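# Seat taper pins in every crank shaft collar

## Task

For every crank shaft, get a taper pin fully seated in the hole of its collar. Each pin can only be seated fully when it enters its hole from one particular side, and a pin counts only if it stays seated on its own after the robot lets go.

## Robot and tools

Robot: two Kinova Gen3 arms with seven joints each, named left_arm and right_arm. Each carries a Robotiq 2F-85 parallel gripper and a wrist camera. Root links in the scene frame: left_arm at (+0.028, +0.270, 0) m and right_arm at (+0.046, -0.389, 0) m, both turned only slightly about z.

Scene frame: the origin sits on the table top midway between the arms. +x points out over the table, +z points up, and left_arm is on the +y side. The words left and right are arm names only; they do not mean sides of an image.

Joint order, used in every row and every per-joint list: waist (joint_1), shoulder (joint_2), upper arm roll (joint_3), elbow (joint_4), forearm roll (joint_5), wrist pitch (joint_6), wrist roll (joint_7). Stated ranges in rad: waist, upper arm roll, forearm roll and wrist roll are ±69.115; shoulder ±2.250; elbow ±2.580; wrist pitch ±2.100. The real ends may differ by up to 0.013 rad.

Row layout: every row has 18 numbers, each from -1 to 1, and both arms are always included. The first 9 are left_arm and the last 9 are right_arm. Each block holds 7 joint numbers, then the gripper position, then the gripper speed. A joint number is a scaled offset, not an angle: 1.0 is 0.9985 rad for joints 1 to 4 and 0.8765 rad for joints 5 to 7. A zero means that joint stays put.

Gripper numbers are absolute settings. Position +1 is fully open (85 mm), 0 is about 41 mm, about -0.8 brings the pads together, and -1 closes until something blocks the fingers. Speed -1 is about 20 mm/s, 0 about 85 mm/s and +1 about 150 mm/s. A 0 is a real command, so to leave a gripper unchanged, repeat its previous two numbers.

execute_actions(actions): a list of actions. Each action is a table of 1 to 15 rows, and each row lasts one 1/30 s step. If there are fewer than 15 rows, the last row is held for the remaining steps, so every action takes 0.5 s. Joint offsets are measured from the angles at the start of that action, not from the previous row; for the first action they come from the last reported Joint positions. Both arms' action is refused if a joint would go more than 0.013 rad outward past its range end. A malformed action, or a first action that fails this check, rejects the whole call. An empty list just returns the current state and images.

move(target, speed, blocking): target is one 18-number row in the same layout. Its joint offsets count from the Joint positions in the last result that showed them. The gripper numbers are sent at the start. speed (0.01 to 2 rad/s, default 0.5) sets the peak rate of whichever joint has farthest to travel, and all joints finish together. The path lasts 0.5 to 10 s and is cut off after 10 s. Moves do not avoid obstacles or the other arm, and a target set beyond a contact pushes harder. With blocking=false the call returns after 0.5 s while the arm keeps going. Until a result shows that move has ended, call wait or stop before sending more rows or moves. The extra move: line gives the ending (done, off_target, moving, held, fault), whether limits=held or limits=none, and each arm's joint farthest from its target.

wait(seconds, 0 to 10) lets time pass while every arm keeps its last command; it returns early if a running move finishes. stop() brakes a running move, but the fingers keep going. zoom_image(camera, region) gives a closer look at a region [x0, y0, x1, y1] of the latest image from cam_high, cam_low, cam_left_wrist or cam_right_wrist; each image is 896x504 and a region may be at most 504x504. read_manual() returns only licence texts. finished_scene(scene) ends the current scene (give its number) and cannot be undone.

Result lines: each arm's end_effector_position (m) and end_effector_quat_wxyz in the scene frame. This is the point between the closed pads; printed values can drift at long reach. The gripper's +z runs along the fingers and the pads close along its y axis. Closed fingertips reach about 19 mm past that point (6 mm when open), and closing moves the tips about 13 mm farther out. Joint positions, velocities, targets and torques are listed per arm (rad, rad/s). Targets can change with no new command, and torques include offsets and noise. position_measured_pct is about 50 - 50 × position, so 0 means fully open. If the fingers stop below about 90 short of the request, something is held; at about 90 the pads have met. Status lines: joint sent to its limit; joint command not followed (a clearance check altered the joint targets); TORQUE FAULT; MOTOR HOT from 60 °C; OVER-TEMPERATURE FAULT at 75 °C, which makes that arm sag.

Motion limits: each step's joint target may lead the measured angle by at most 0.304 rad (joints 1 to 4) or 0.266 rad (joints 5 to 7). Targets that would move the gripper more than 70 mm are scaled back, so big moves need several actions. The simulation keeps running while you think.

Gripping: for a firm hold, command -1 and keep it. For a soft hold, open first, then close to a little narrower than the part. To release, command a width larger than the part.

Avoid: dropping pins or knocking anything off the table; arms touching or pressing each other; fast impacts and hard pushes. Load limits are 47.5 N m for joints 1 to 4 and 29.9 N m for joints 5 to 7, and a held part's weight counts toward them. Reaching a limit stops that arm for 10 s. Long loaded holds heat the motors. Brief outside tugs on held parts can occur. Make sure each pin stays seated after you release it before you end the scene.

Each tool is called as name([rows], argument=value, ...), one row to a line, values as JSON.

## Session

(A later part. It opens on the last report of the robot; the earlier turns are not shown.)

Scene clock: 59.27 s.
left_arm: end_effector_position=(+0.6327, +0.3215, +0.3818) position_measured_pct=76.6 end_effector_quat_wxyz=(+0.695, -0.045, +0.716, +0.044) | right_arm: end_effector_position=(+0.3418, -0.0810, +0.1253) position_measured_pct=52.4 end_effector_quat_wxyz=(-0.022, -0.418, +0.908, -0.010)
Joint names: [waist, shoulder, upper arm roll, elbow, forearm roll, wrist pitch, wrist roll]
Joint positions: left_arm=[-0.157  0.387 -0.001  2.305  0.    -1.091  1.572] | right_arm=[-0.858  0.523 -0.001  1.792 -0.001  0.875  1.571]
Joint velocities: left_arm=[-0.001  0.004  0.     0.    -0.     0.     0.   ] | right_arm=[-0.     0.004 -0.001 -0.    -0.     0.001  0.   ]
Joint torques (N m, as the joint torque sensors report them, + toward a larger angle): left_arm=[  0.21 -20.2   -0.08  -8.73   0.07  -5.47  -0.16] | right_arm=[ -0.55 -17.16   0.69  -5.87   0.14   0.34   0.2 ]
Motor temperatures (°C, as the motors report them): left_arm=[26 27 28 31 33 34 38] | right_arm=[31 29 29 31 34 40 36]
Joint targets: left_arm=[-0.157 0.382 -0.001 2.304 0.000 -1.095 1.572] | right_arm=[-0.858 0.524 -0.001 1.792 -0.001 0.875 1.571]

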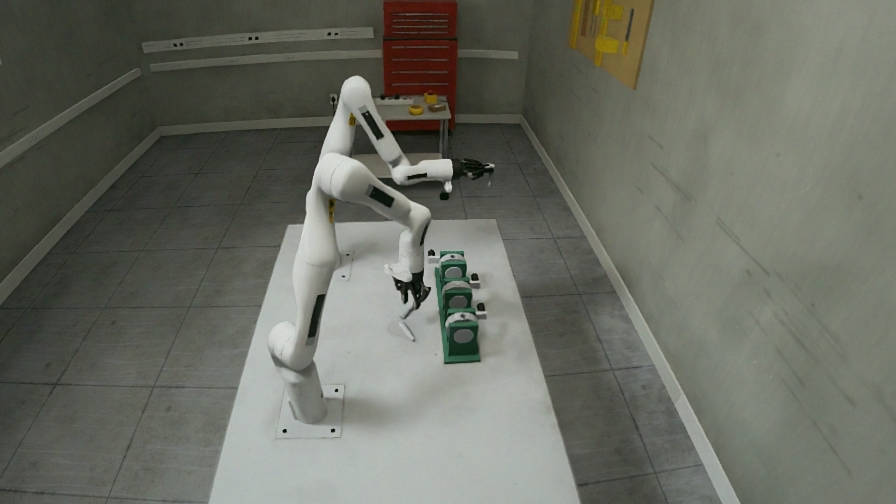

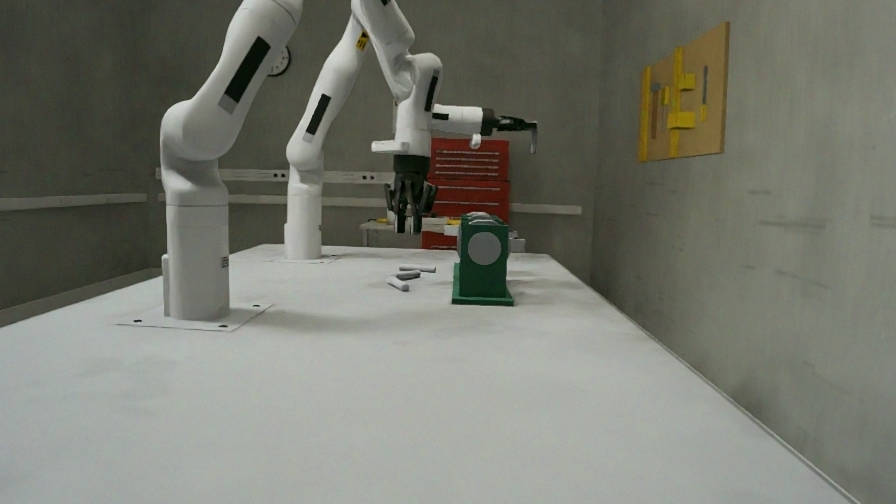

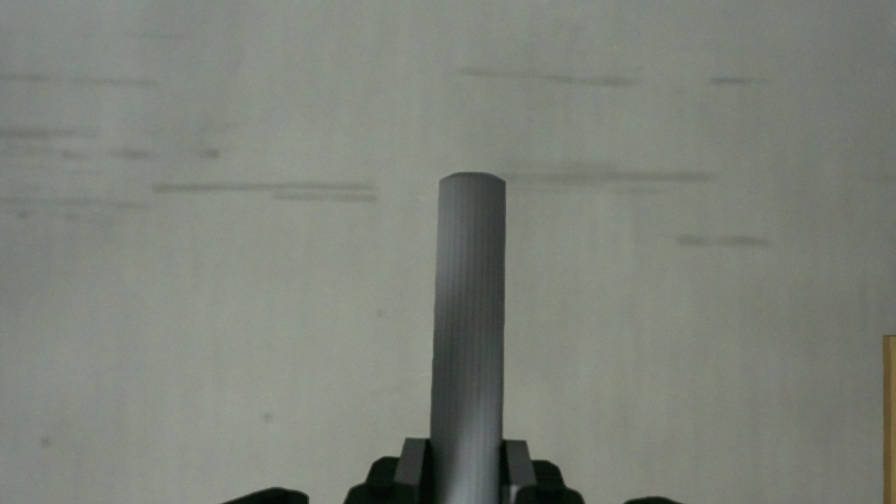

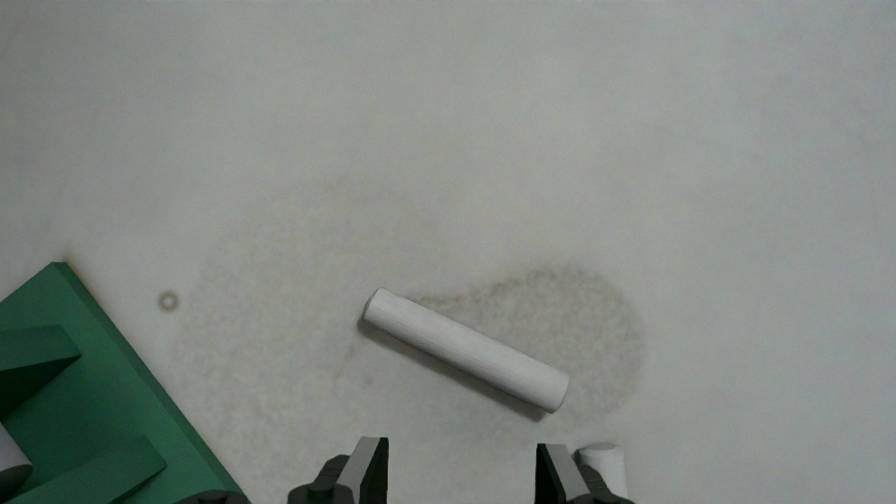

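move(target=[0.25,0,0,0,0,0,0,-1,0,-0.0695,0.0335,0.001,0.1461,0.001,-0.2598,1,-0.05,0], speed=0.9)

move(target=[0,0,0,0,0,0,0,-1,0,0,0.064,0,0.0185,0,-0.094,0.26,-0.05,0], speed=0.5)

Scene clock: 61.70 s.
left_arm: end_effector_position=(+0.6267, +0.1707, +0.3818) position_measured_pct=76.6 end_effector_quat_wxyz=(+0.695, +0.044, +0.716, -0.043) | right_arm: end_effector_position=(+0.3116, -0.0733, +0.0799) position_measured_pct=52.4 end_effector_quat_wxyz=(+0.000, +0.786, -0.619, +0.000)
Joint names: [waist, shoulder, upper arm roll, elbow, forearm roll, wrist pitch, wrist roll]
Joint positions: left_arm=[ 0.092  0.387 -0.001  2.305  0.    -1.091  1.572] | right_arm=[-0.927  0.557 -0.     1.937  0.     0.648  2.447]
Joint velocities: left_arm=[ 0.002 -0.     0.001 -0.     0.     0.    -0.   ] | right_arm=[-0.001  0.001  0.    -0.001 -0.     0.    -0.   ]
Joint torques (N m, as the joint torque sensors report them, + toward a larger angle): left_arm=[ -0.27 -16.09  -0.42  -8.21  -0.22  -3.66  -0.22] | right_arm=[  0.34 -16.69   0.3   -5.11   0.1    0.17   0.09]
Motor temperatures (°C, as the motors report them): left_arm=[26 27 28 31 33 34 38] | right_arm=[31 29 29 31 34 40 36]
Joint targets: left_arm=[0.093 0.387 -0.001 2.305 0.000 -1.091 1.572] | right_arm=[-0.927 0.557 -0.000 1.937 0.000 0.648 2.447]
move: done; limits=none; left_arm: farthest joint: the waist, 0.000 radians from its target (0.250 radians at the start); right_arm: farthest joint: the waist, 0.000 radians from its target (0.069 radians at the start)

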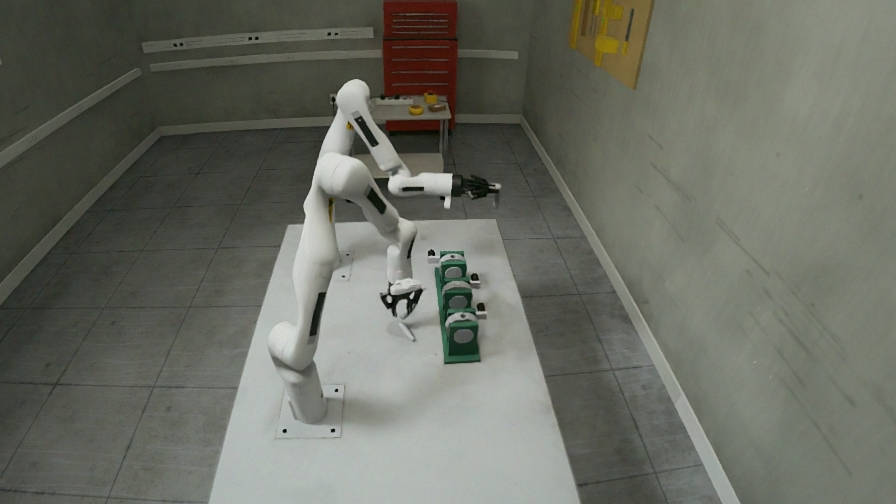

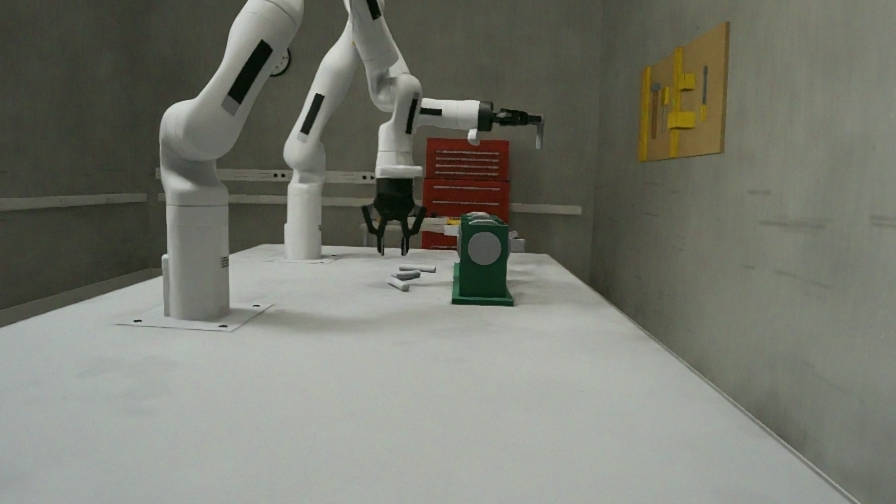

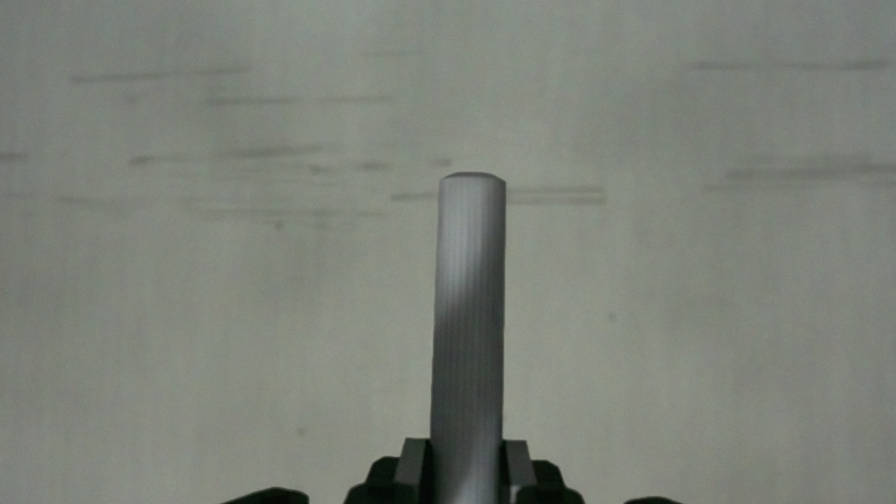

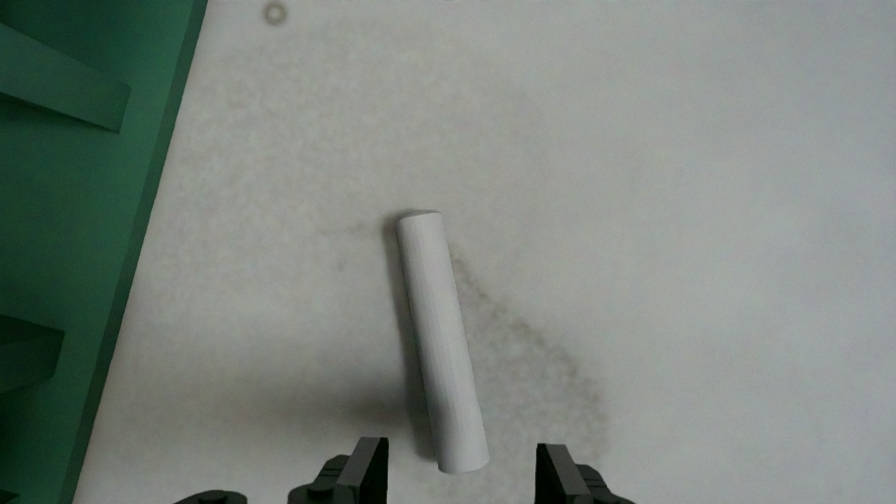

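Scene clock: 62.53 s.
left_arm: end_effector_position=(+0.6267, +0.1707, +0.3818) position_measured_pct=76.6 end_effector_quat_wxyz=(+0.695, +0.044, +0.716, -0.043) | right_arm: end_effector_position=(+0.3123, -0.0723, +0.0504) position_measured_pct=52.4 end_effector_quat_wxyz=(-0.000, +0.851, -0.525, +0.000)
Joint names: [waist, shoulder, upper arm roll, elbow, forearm roll, wrist pitch, wrist roll]
Joint positions: left_arm=[ 0.092  0.387 -0.001  2.305  0.    -1.091  1.572] | right_arm=[-0.927  0.621 -0.     1.956  0.     0.565  2.675]
Joint velocities: left_arm=[ 0.    -0.     0.    -0.001  0.    -0.001 -0.   ] | right_arm=[ 0.     0.003 -0.002  0.001 -0.    -0.     0.   ]
Joint torques (N m, as the joint torque sensors report them, + toward a larger angle): left_arm=[  0.03 -16.2   -0.14  -8.3    0.18  -3.69  -0.32] | right_arm=[ -0.18 -17.55   0.54  -4.18   0.12   0.17   0.08]
Motor temperatures (°C, as the motors report them): left_arm=[26 27 28 31 33 34 38] | right_arm=[31 29 29 31 34 40 36]
Joint targets: left_arm=[0.092 0.387 -0.001 2.305 0.000 -1.091 1.572] | right_arm=[-0.927 0.621 -0.000 1.956 0.000 0.565 2.675]
move: done; limits=none; left_arm: farthest joint: the waist, 0.000 radians from its target (0.000 radians at the start); right_arm: farthest joint: the waist, 0.000 radians from its target (0.000 radians at the start)

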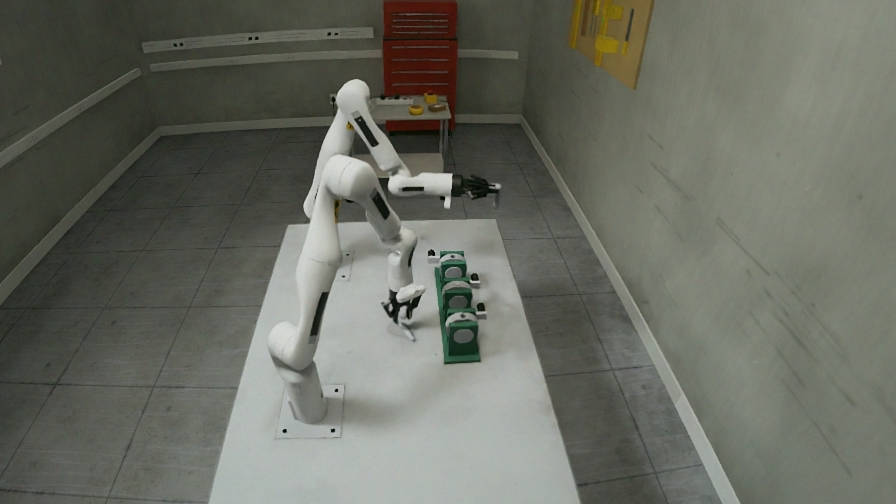

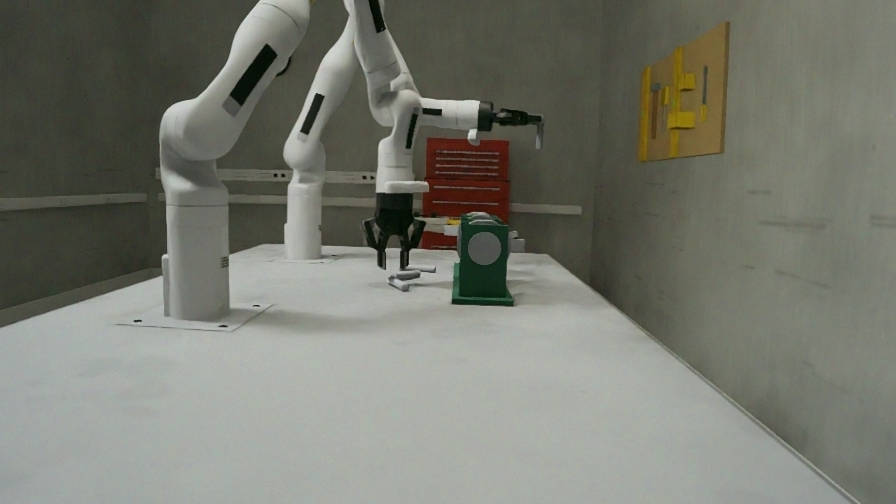

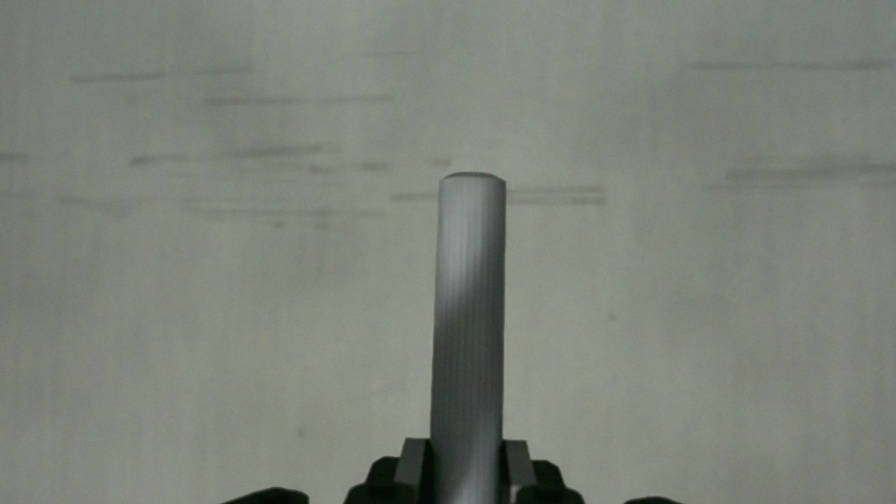

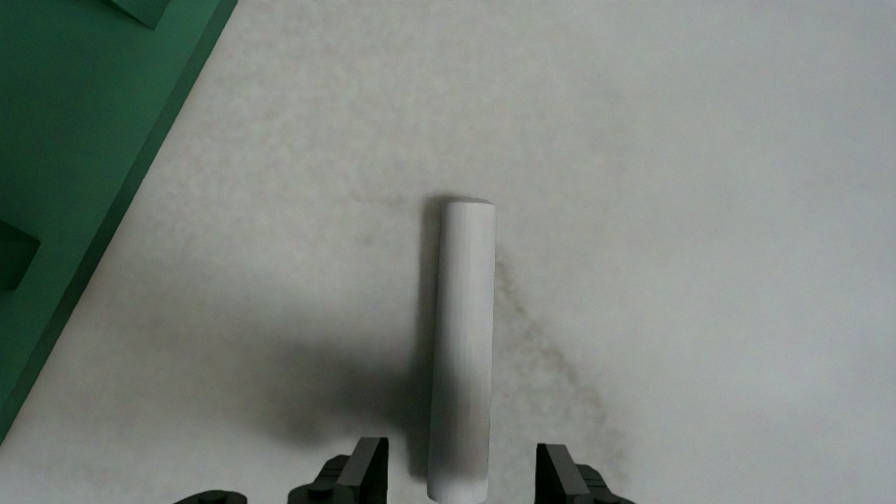

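execute_actions(actions=[])

Scene clock: 63.97 s.
left_arm: end_effector_position=(+0.6267, +0.1707, +0.3818) position_measured_pct=76.6 end_effector_quat_wxyz=(+0.695, +0.044, +0.716, -0.043) | right_arm: end_effector_position=(+0.3122, -0.0724, +0.0502) position_measured_pct=52.4 end_effector_quat_wxyz=(+0.000, +0.851, -0.525, +0.000)
Joint names: [waist, shoulder, upper arm roll, elbow, forearm roll, wrist pitch, wrist roll]
Joint positions: left_arm=[ 0.092  0.387 -0.001  2.305  0.    -1.091  1.572] | right_arm=[-0.927  0.621 -0.     1.956  0.     0.565  2.675]
Joint velocities: left_arm=[ 0.     0.    -0.001  0.001 -0.    -0.001 -0.   ] | right_arm=[-0.    -0.001 -0.001 -0.    -0.    -0.001  0.   ]
Joint torques (N m, as the joint torque sensors report them, + toward a larger angle): left_arm=[  0.01 -15.66   0.12  -8.05  -0.09  -3.58  -0.22] | right_arm=[ -0.1  -17.46   0.6   -4.25  -0.04   0.37   0.02]
Motor temperatures (°C, as the motors report them): left_arm=[26 27 28 31 33 34 38] | right_arm=[31 29 29 31 34 40 36]
Joint targets: left_arm=[0.092 0.387 -0.001 2.305 0.000 -1.091 1.572] | right_arm=[-0.927 0.621 -0.000 1.956 0.000 0.565 2.675]

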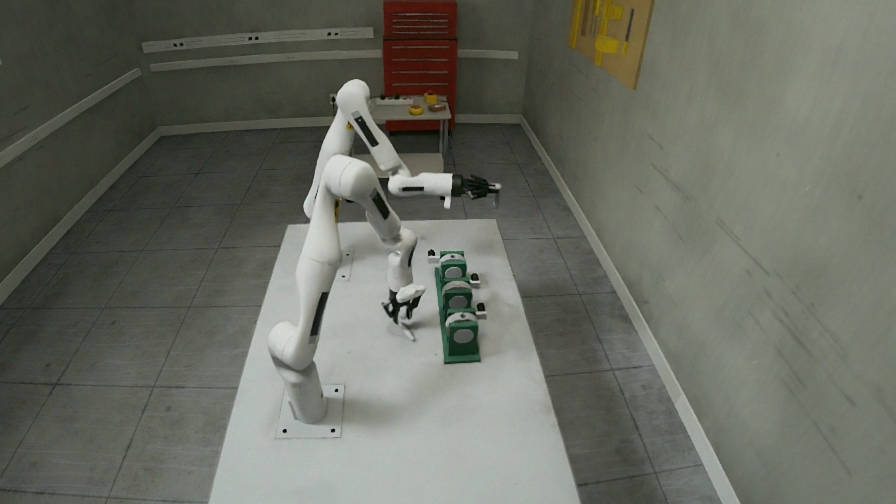

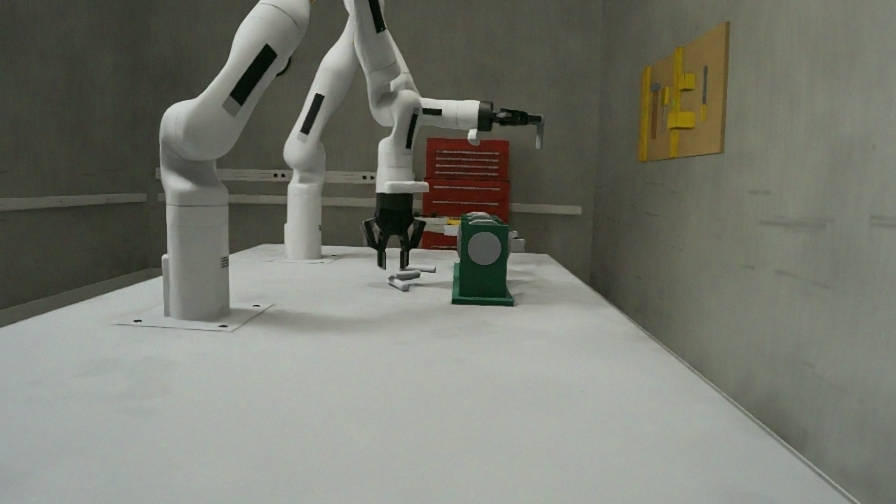

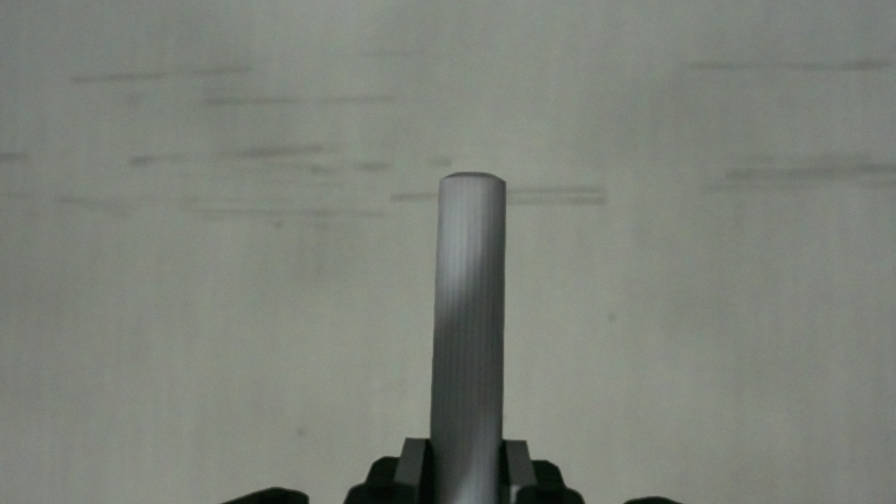

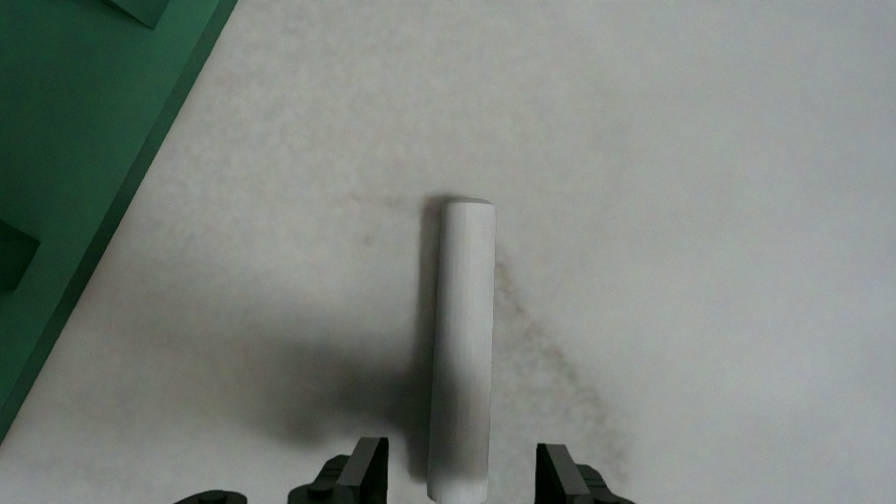

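move(target=[0,0,0,0,0,0,0,-1,0, 0,0.0637,0,0.0189,0,-0.0946,0,-0.05,0], speed=0.2)

execute_actions([
  [[0,0,0,0,0,0,0,-1,0, 0,0,0,0,0,0,0,-1,0]],
  [[0,0,0,0,0,0,0,-1,0, 0,-0.1,0,-0.03,0,0.148,0,-1,0]],
])

Scene clock: 65.00 s.
left_arm: end_effector_position=(+0.6267, +0.1707, +0.3818) position_measured_pct=76.6 end_effector_quat_wxyz=(+0.695, +0.044, +0.716, -0.043) | right_arm: end_effector_position=(+0.3116, -0.0732, +0.0212) position_measured_pct=52.4 end_effector_quat_wxyz=(-0.000, +0.851, -0.525, +0.000)
Joint names: [waist, shoulder, upper arm roll, elbow, forearm roll, wrist pitch, wrist roll]
Joint positions: left_arm=[ 0.092  0.387 -0.001  2.305  0.    -1.091  1.572] | right_arm=[-0.927  0.684 -0.     1.975  0.     0.482  2.675]
Joint velocities: left_arm=[ 0.     0.    -0.001 -0.     0.    -0.     0.   ] | right_arm=[ 0.     0.003  0.    -0.003 -0.     0.001 -0.   ]
Joint torques (N m, as the joint torque sensors report them, + toward a larger angle): left_arm=[ -0.31 -16.48  -0.27  -8.02  -0.09  -3.36   0.05] | right_arm=[ -0.11 -17.75   0.55  -4.     0.03  -0.14  -0.22]
Motor temperatures (°C, as the motors report them): left_arm=[26 27 28 31 33 34 38] | right_arm=[31 29 29 31 34 40 36]
Joint targets: left_arm=[0.092 0.387 -0.001 2.305 0.000 -1.091 1.572] | right_arm=[-0.927 0.684 -0.000 1.975 0.000 0.482 2.675]
move: done; limits=none; left_arm: farthest joint: the waist, 0.000 radians from its target (0.000 radians at the start); right_arm: farthest joint: the shoulder, 0.001 radians from its target (0.064 radians at the start)

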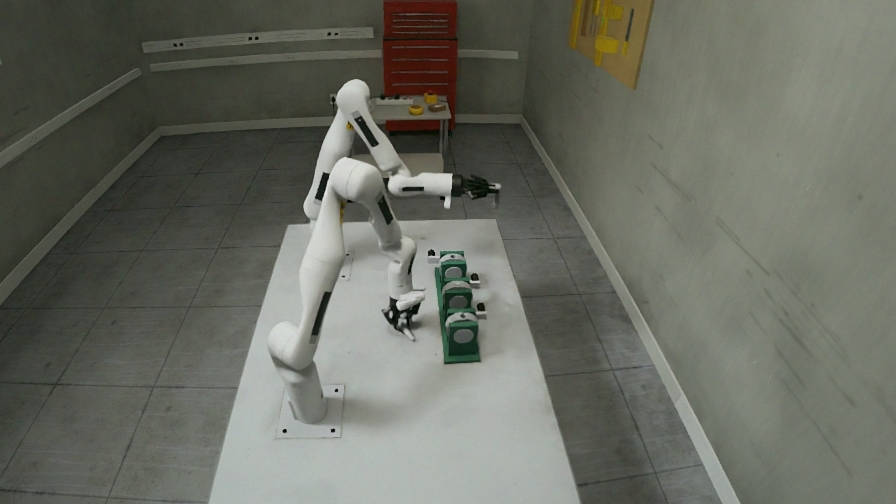

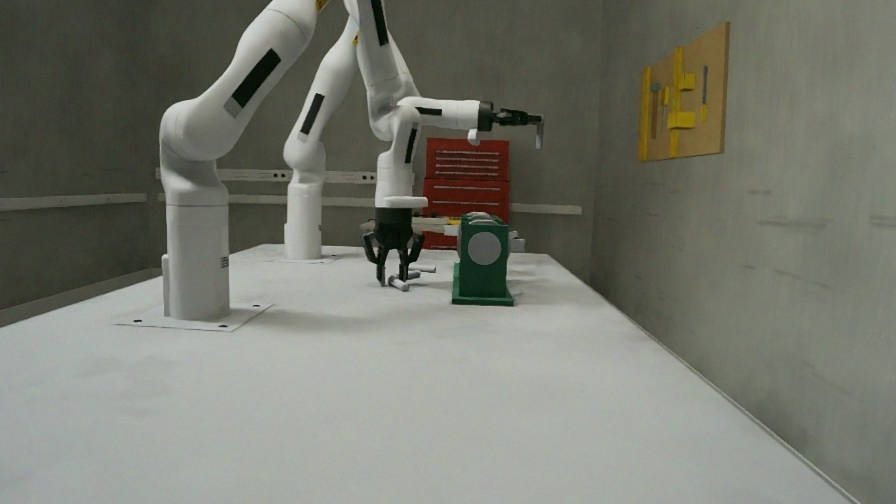

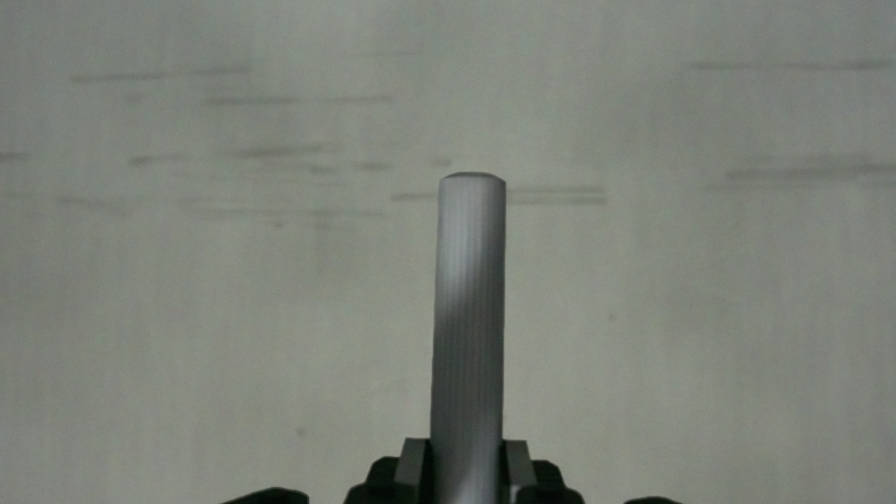

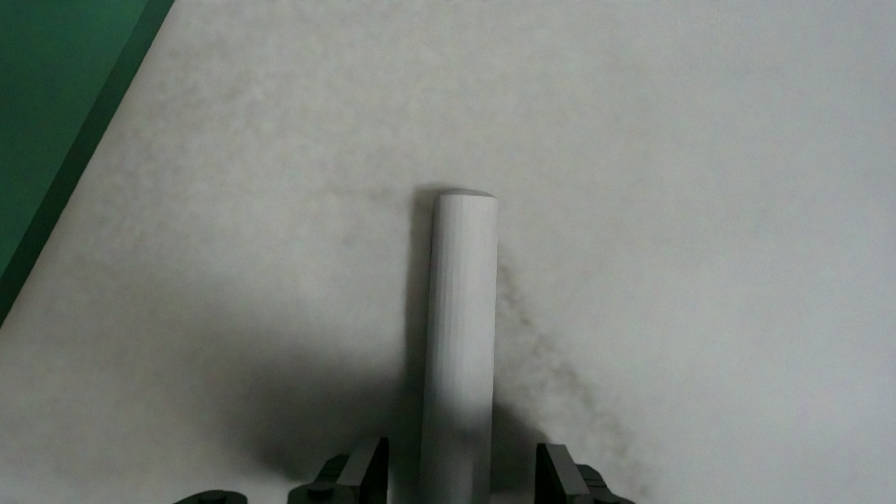

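Scene clock: 66.00 s.
left_arm: end_effector_position=(+0.6267, +0.1707, +0.3818) position_measured_pct=76.6 end_effector_quat_wxyz=(+0.695, +0.044, +0.716, -0.043) | right_arm: end_effector_position=(+0.3122, -0.0724, +0.0673) position_measured_pct=77.0 end_effector_quat_wxyz=(-0.000, +0.851, -0.525, +0.000)
Joint names: [waist, shoulder, upper arm roll, elbow, forearm roll, wrist pitch, wrist roll]
Joint positions: left_arm=[ 0.092  0.387 -0.001  2.305  0.    -1.091  1.572] | right_arm=[-0.927  0.584  0.     1.945  0.     0.612  2.675]
Joint velocities: left_arm=[-0.001  0.     0.    -0.    -0.    -0.     0.   ] | right_arm=[-0.    -0.01  -0.    -0.001 -0.    -0.001 -0.   ]
Joint torques (N m, as the joint torque sensors report them, + toward a larger angle): left_arm=[ -0.23 -16.08   0.13  -7.9    0.06  -3.74  -0.21] | right_arm=[ -0.74 -17.72   0.46  -4.69   0.34   0.18  -0.04]
Motor temperatures (°C, as the motors report them): left_arm=[26 27 28 31 33 34 38] | right_arm=[31 29 29 31 34 40 36]
Joint targets: left_arm=[0.092 0.387 -0.001 2.305 0.000 -1.091 1.572] | right_arm=[-0.927 0.583 0.000 1.945 0.000 0.612 2.675]

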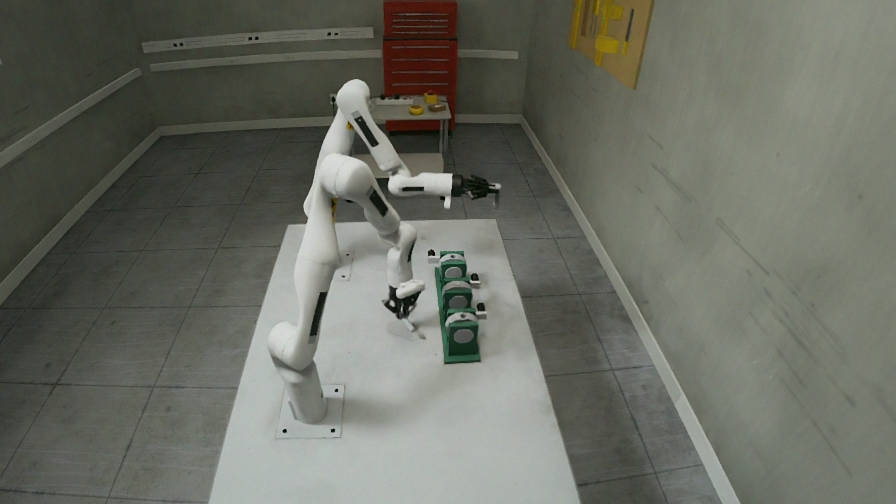

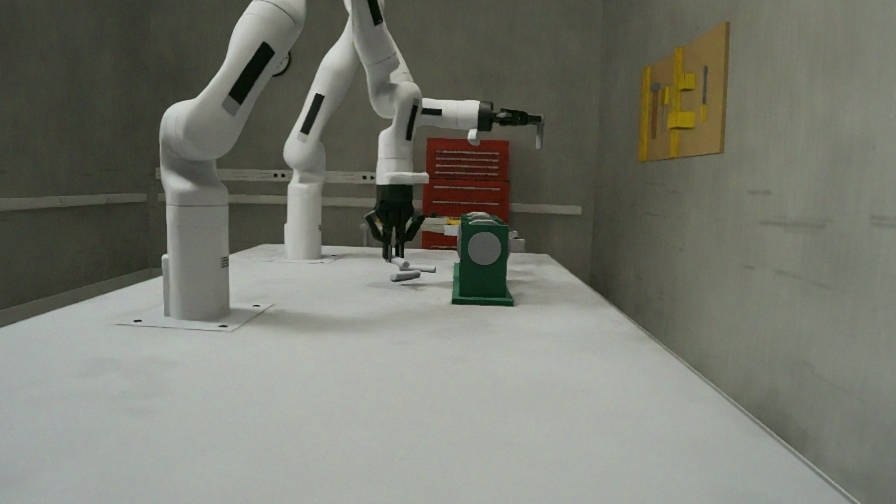

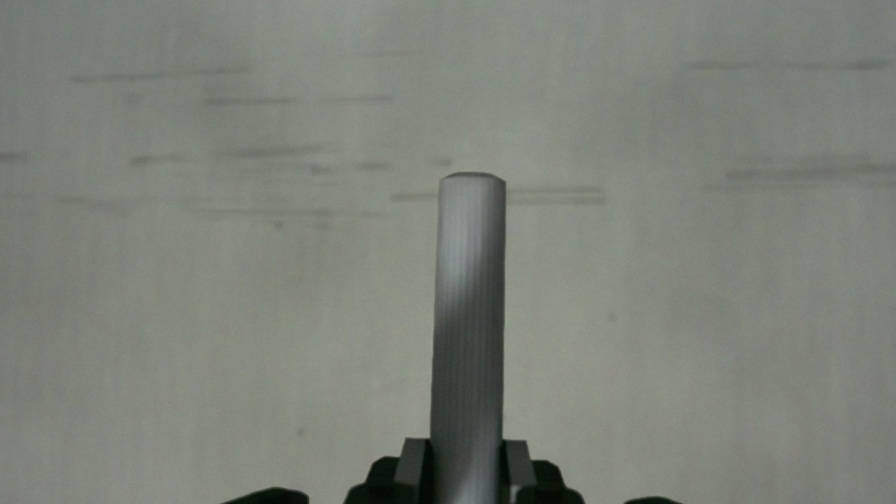

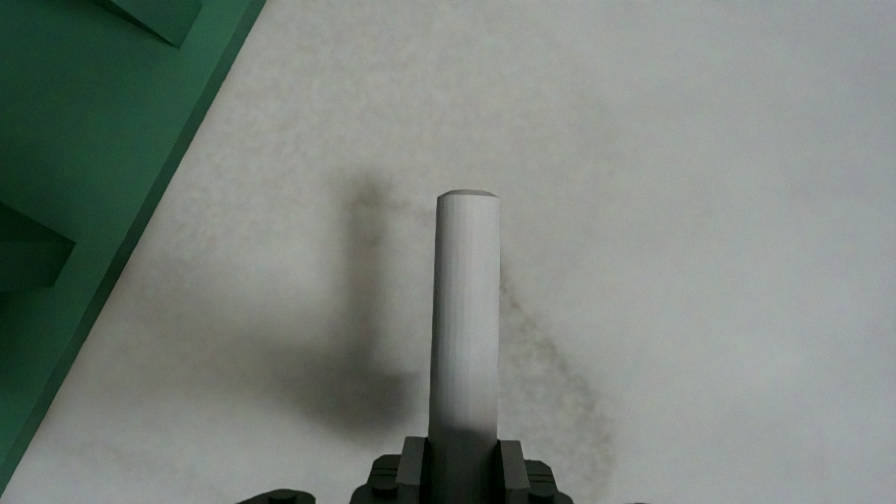

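execute_actions([
  [[0,0,0,0,0,0,0,-1,0, 0,-0.3,0,0.1,0,0.23,-0.2,-1,0]],
  [[0,0,0,0,0,0,0,-1,0, 0.4,-0.04,0,0.05,0,0,-0.4,-1,0]],
  [[0.15,0,0,0,0,0,0,-1,0, 0.4,0,0,0,0,0,-0.4,-1,0]],
  [[0.2,0.1,0,0,0,-0.11,0,-1,0, 0.4,0,0,0,0,-0.4,-0.3,-1,0]],
  [[0.2,0.2,0,0,0,-0.22,0,-1,0, 0.3,0.08,0,0.1,0,-0.45,0,-1,0]],
])

Scene clock: 69.37 s.
left_arm: end_effector_position=(+0.5048, -0.1340, +0.2914) position_measured_pct=76.6 end_effector_quat_wxyz=(+0.657, +0.234, +0.680, -0.227) | right_arm: end_effector_position=(+0.4542, -0.6305, +0.1556) position_measured_pct=77.0 end_effector_quat_wxyz=(+0.248, +0.224, +0.940, -0.064)
Joint names: [waist, shoulder, upper arm roll, elbow, forearm roll, wrist pitch, wrist roll]
Joint positions: left_arm=[ 0.63   0.679  0.     2.305 -0.    -1.38   1.572] | right_arm=[0.479 0.334 0.005 2.189 0.002 0.101 1.581]
Joint velocities: left_arm=[ 0.033  0.042 -0.026 -0.004  0.015 -0.008 -0.   ] | right_arm=[ 0.056  0.014 -0.027  0.009 -0.002 -0.019 -0.   ]
Joint torques (N m, as the joint torque sensors report them, + toward a larger angle): left_arm=[  0.14 -18.95   0.    -5.55  -0.12  -3.53  -0.17] | right_arm=[  0.17 -14.46   0.98  -6.64   0.05  -1.37   0.08]
Motor temperatures (°C, as the motors report them): left_arm=[26 27 28 31 33 34 38] | right_arm=[31 29 29 31 34 40 36]
Joint targets: left_arm=[0.635 0.684 -0.001 2.305 0.000 -1.380 1.572] | right_arm=[0.487 0.336 0.004 2.190 0.002 0.101 1.581]

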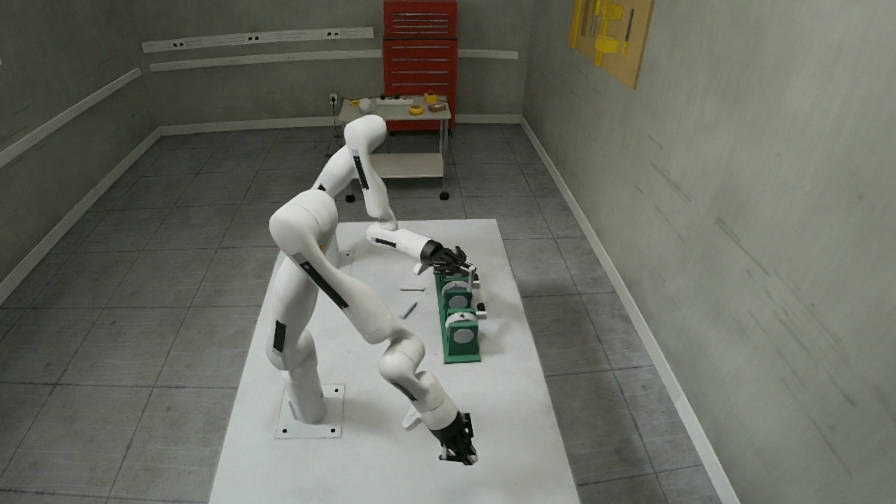

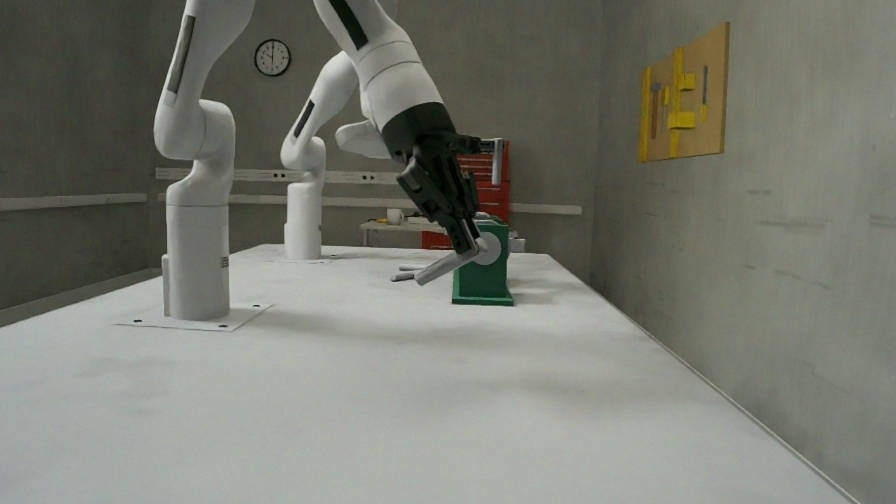

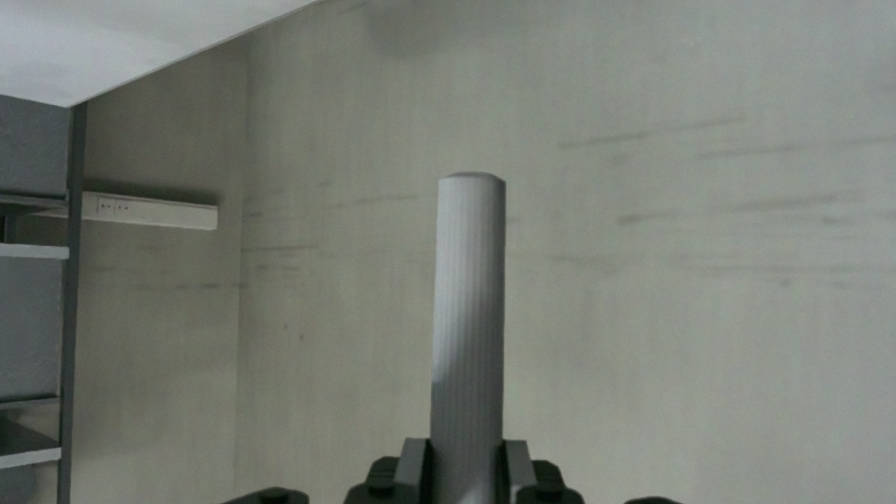

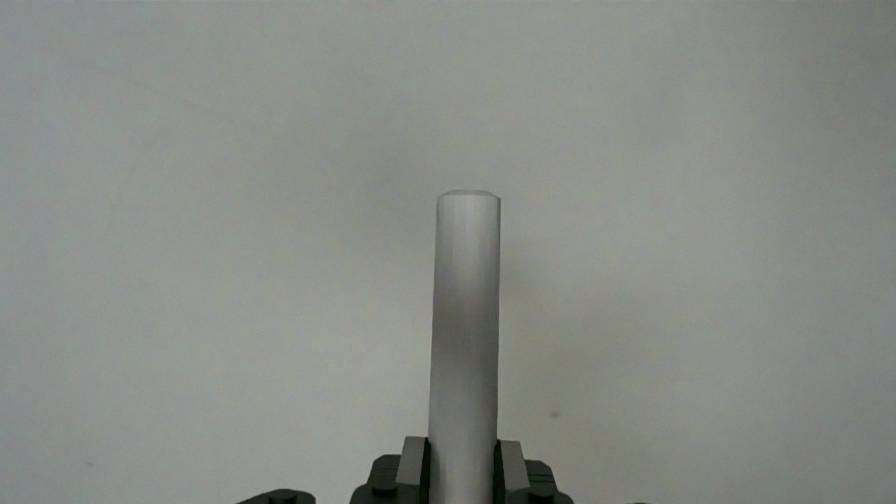

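move(target=[0.0624,0.2164,0,-0.0357,0,-0.2301,-0.001,-1,0, 0,0,-0.005,0.05,-0.002,-1,-0.011,-1,0], speed=0.9)

zoom_image(camera="cam_low", region=[440,170,530,240])

Scene clock: 71.13 s.
left_arm: end_effector_position=(+0.4845, -0.1680, +0.2301) position_measured_pct=76.6 end_effector_quat_wxyz=(+0.657, +0.252, +0.665, -0.249) | right_arm: end_effector_position=(+0.5767, -0.6908, +0.3474) position_measured_pct=77.0 end_effector_quat_wxyz=(+0.605, +0.184, +0.761, -0.147)
Joint names: [waist, shoulder, upper arm roll, elbow, forearm roll, wrist pitch, wrist roll]
Joint positions: left_arm=[ 0.693  0.895  0.     2.269 -0.    -1.582  1.571] | right_arm=[ 0.479  0.334  0.     2.239  0.001 -0.775  1.572]
Joint velocities: left_arm=[ 0.001  0.003 -0.    -0.    -0.     0.     0.   ] | right_arm=[-0.     0.001  0.    -0.001 -0.    -0.002 -0.   ]
Joint torques (N m, as the joint torque sensors report them, + toward a larger angle): left_arm=[ -0.34 -20.21   0.01  -3.45  -0.01  -3.49  -0.23] | right_arm=[ -0.02 -15.82   0.49  -7.65  -0.02  -3.03  -0.12]
Motor temperatures (°C, as the motors report them): left_arm=[26 27 28 31 33 34 38] | right_arm=[31 29 29 31 34 40 36]
Joint targets: left_arm=[0.693 0.895 0.000 2.269 -0.000 -1.582 1.571] | right_arm=[0.479 0.334 0.000 2.239 0.001 -0.775 1.572]
move: done; limits=none; left_arm: farthest joint: the waist, 0.000 radians from its target (0.058 radians at the start); right_arm: farthest joint: the waist, 0.000 radians from its target (0.007 radians at the start)

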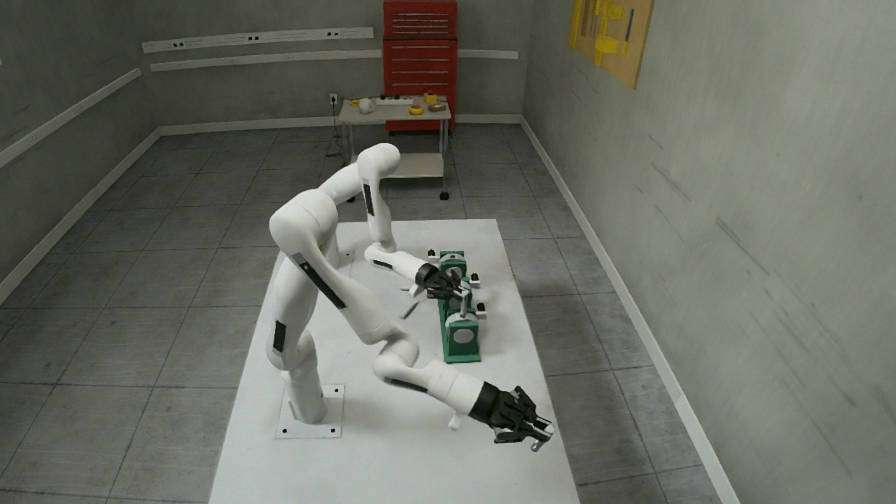

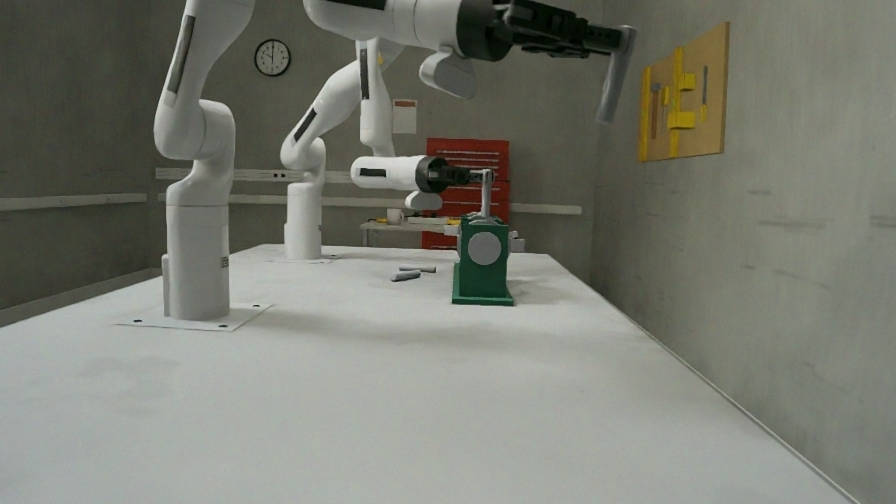

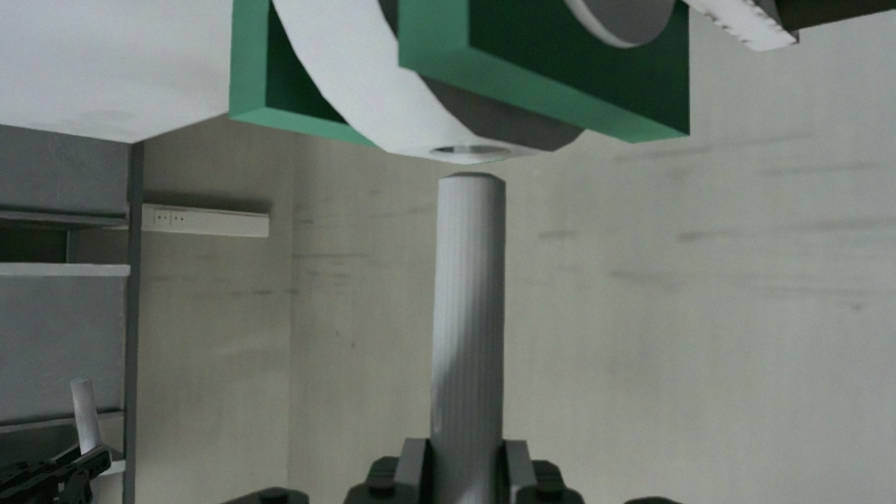

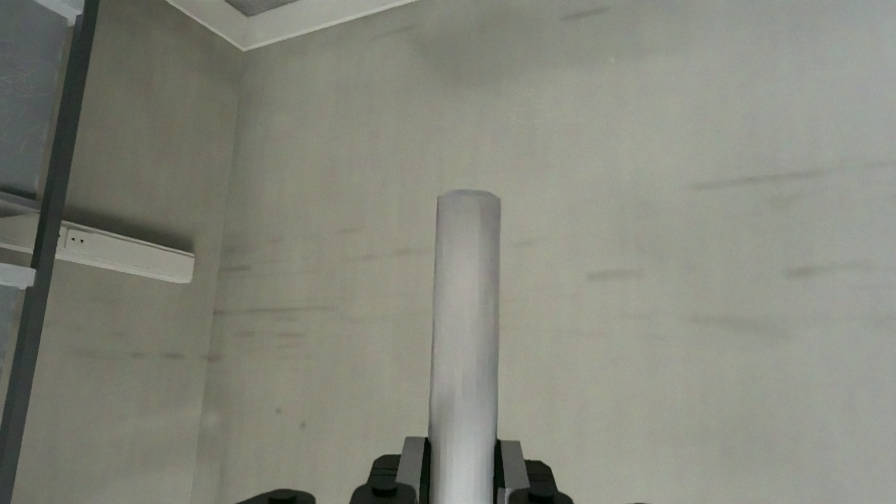

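Region (440, 170, 530, 240) of cam_low's 896x504 image, scaled by 5.600, with more detail than that image has.

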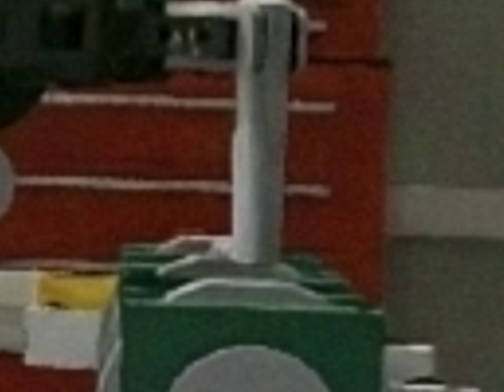

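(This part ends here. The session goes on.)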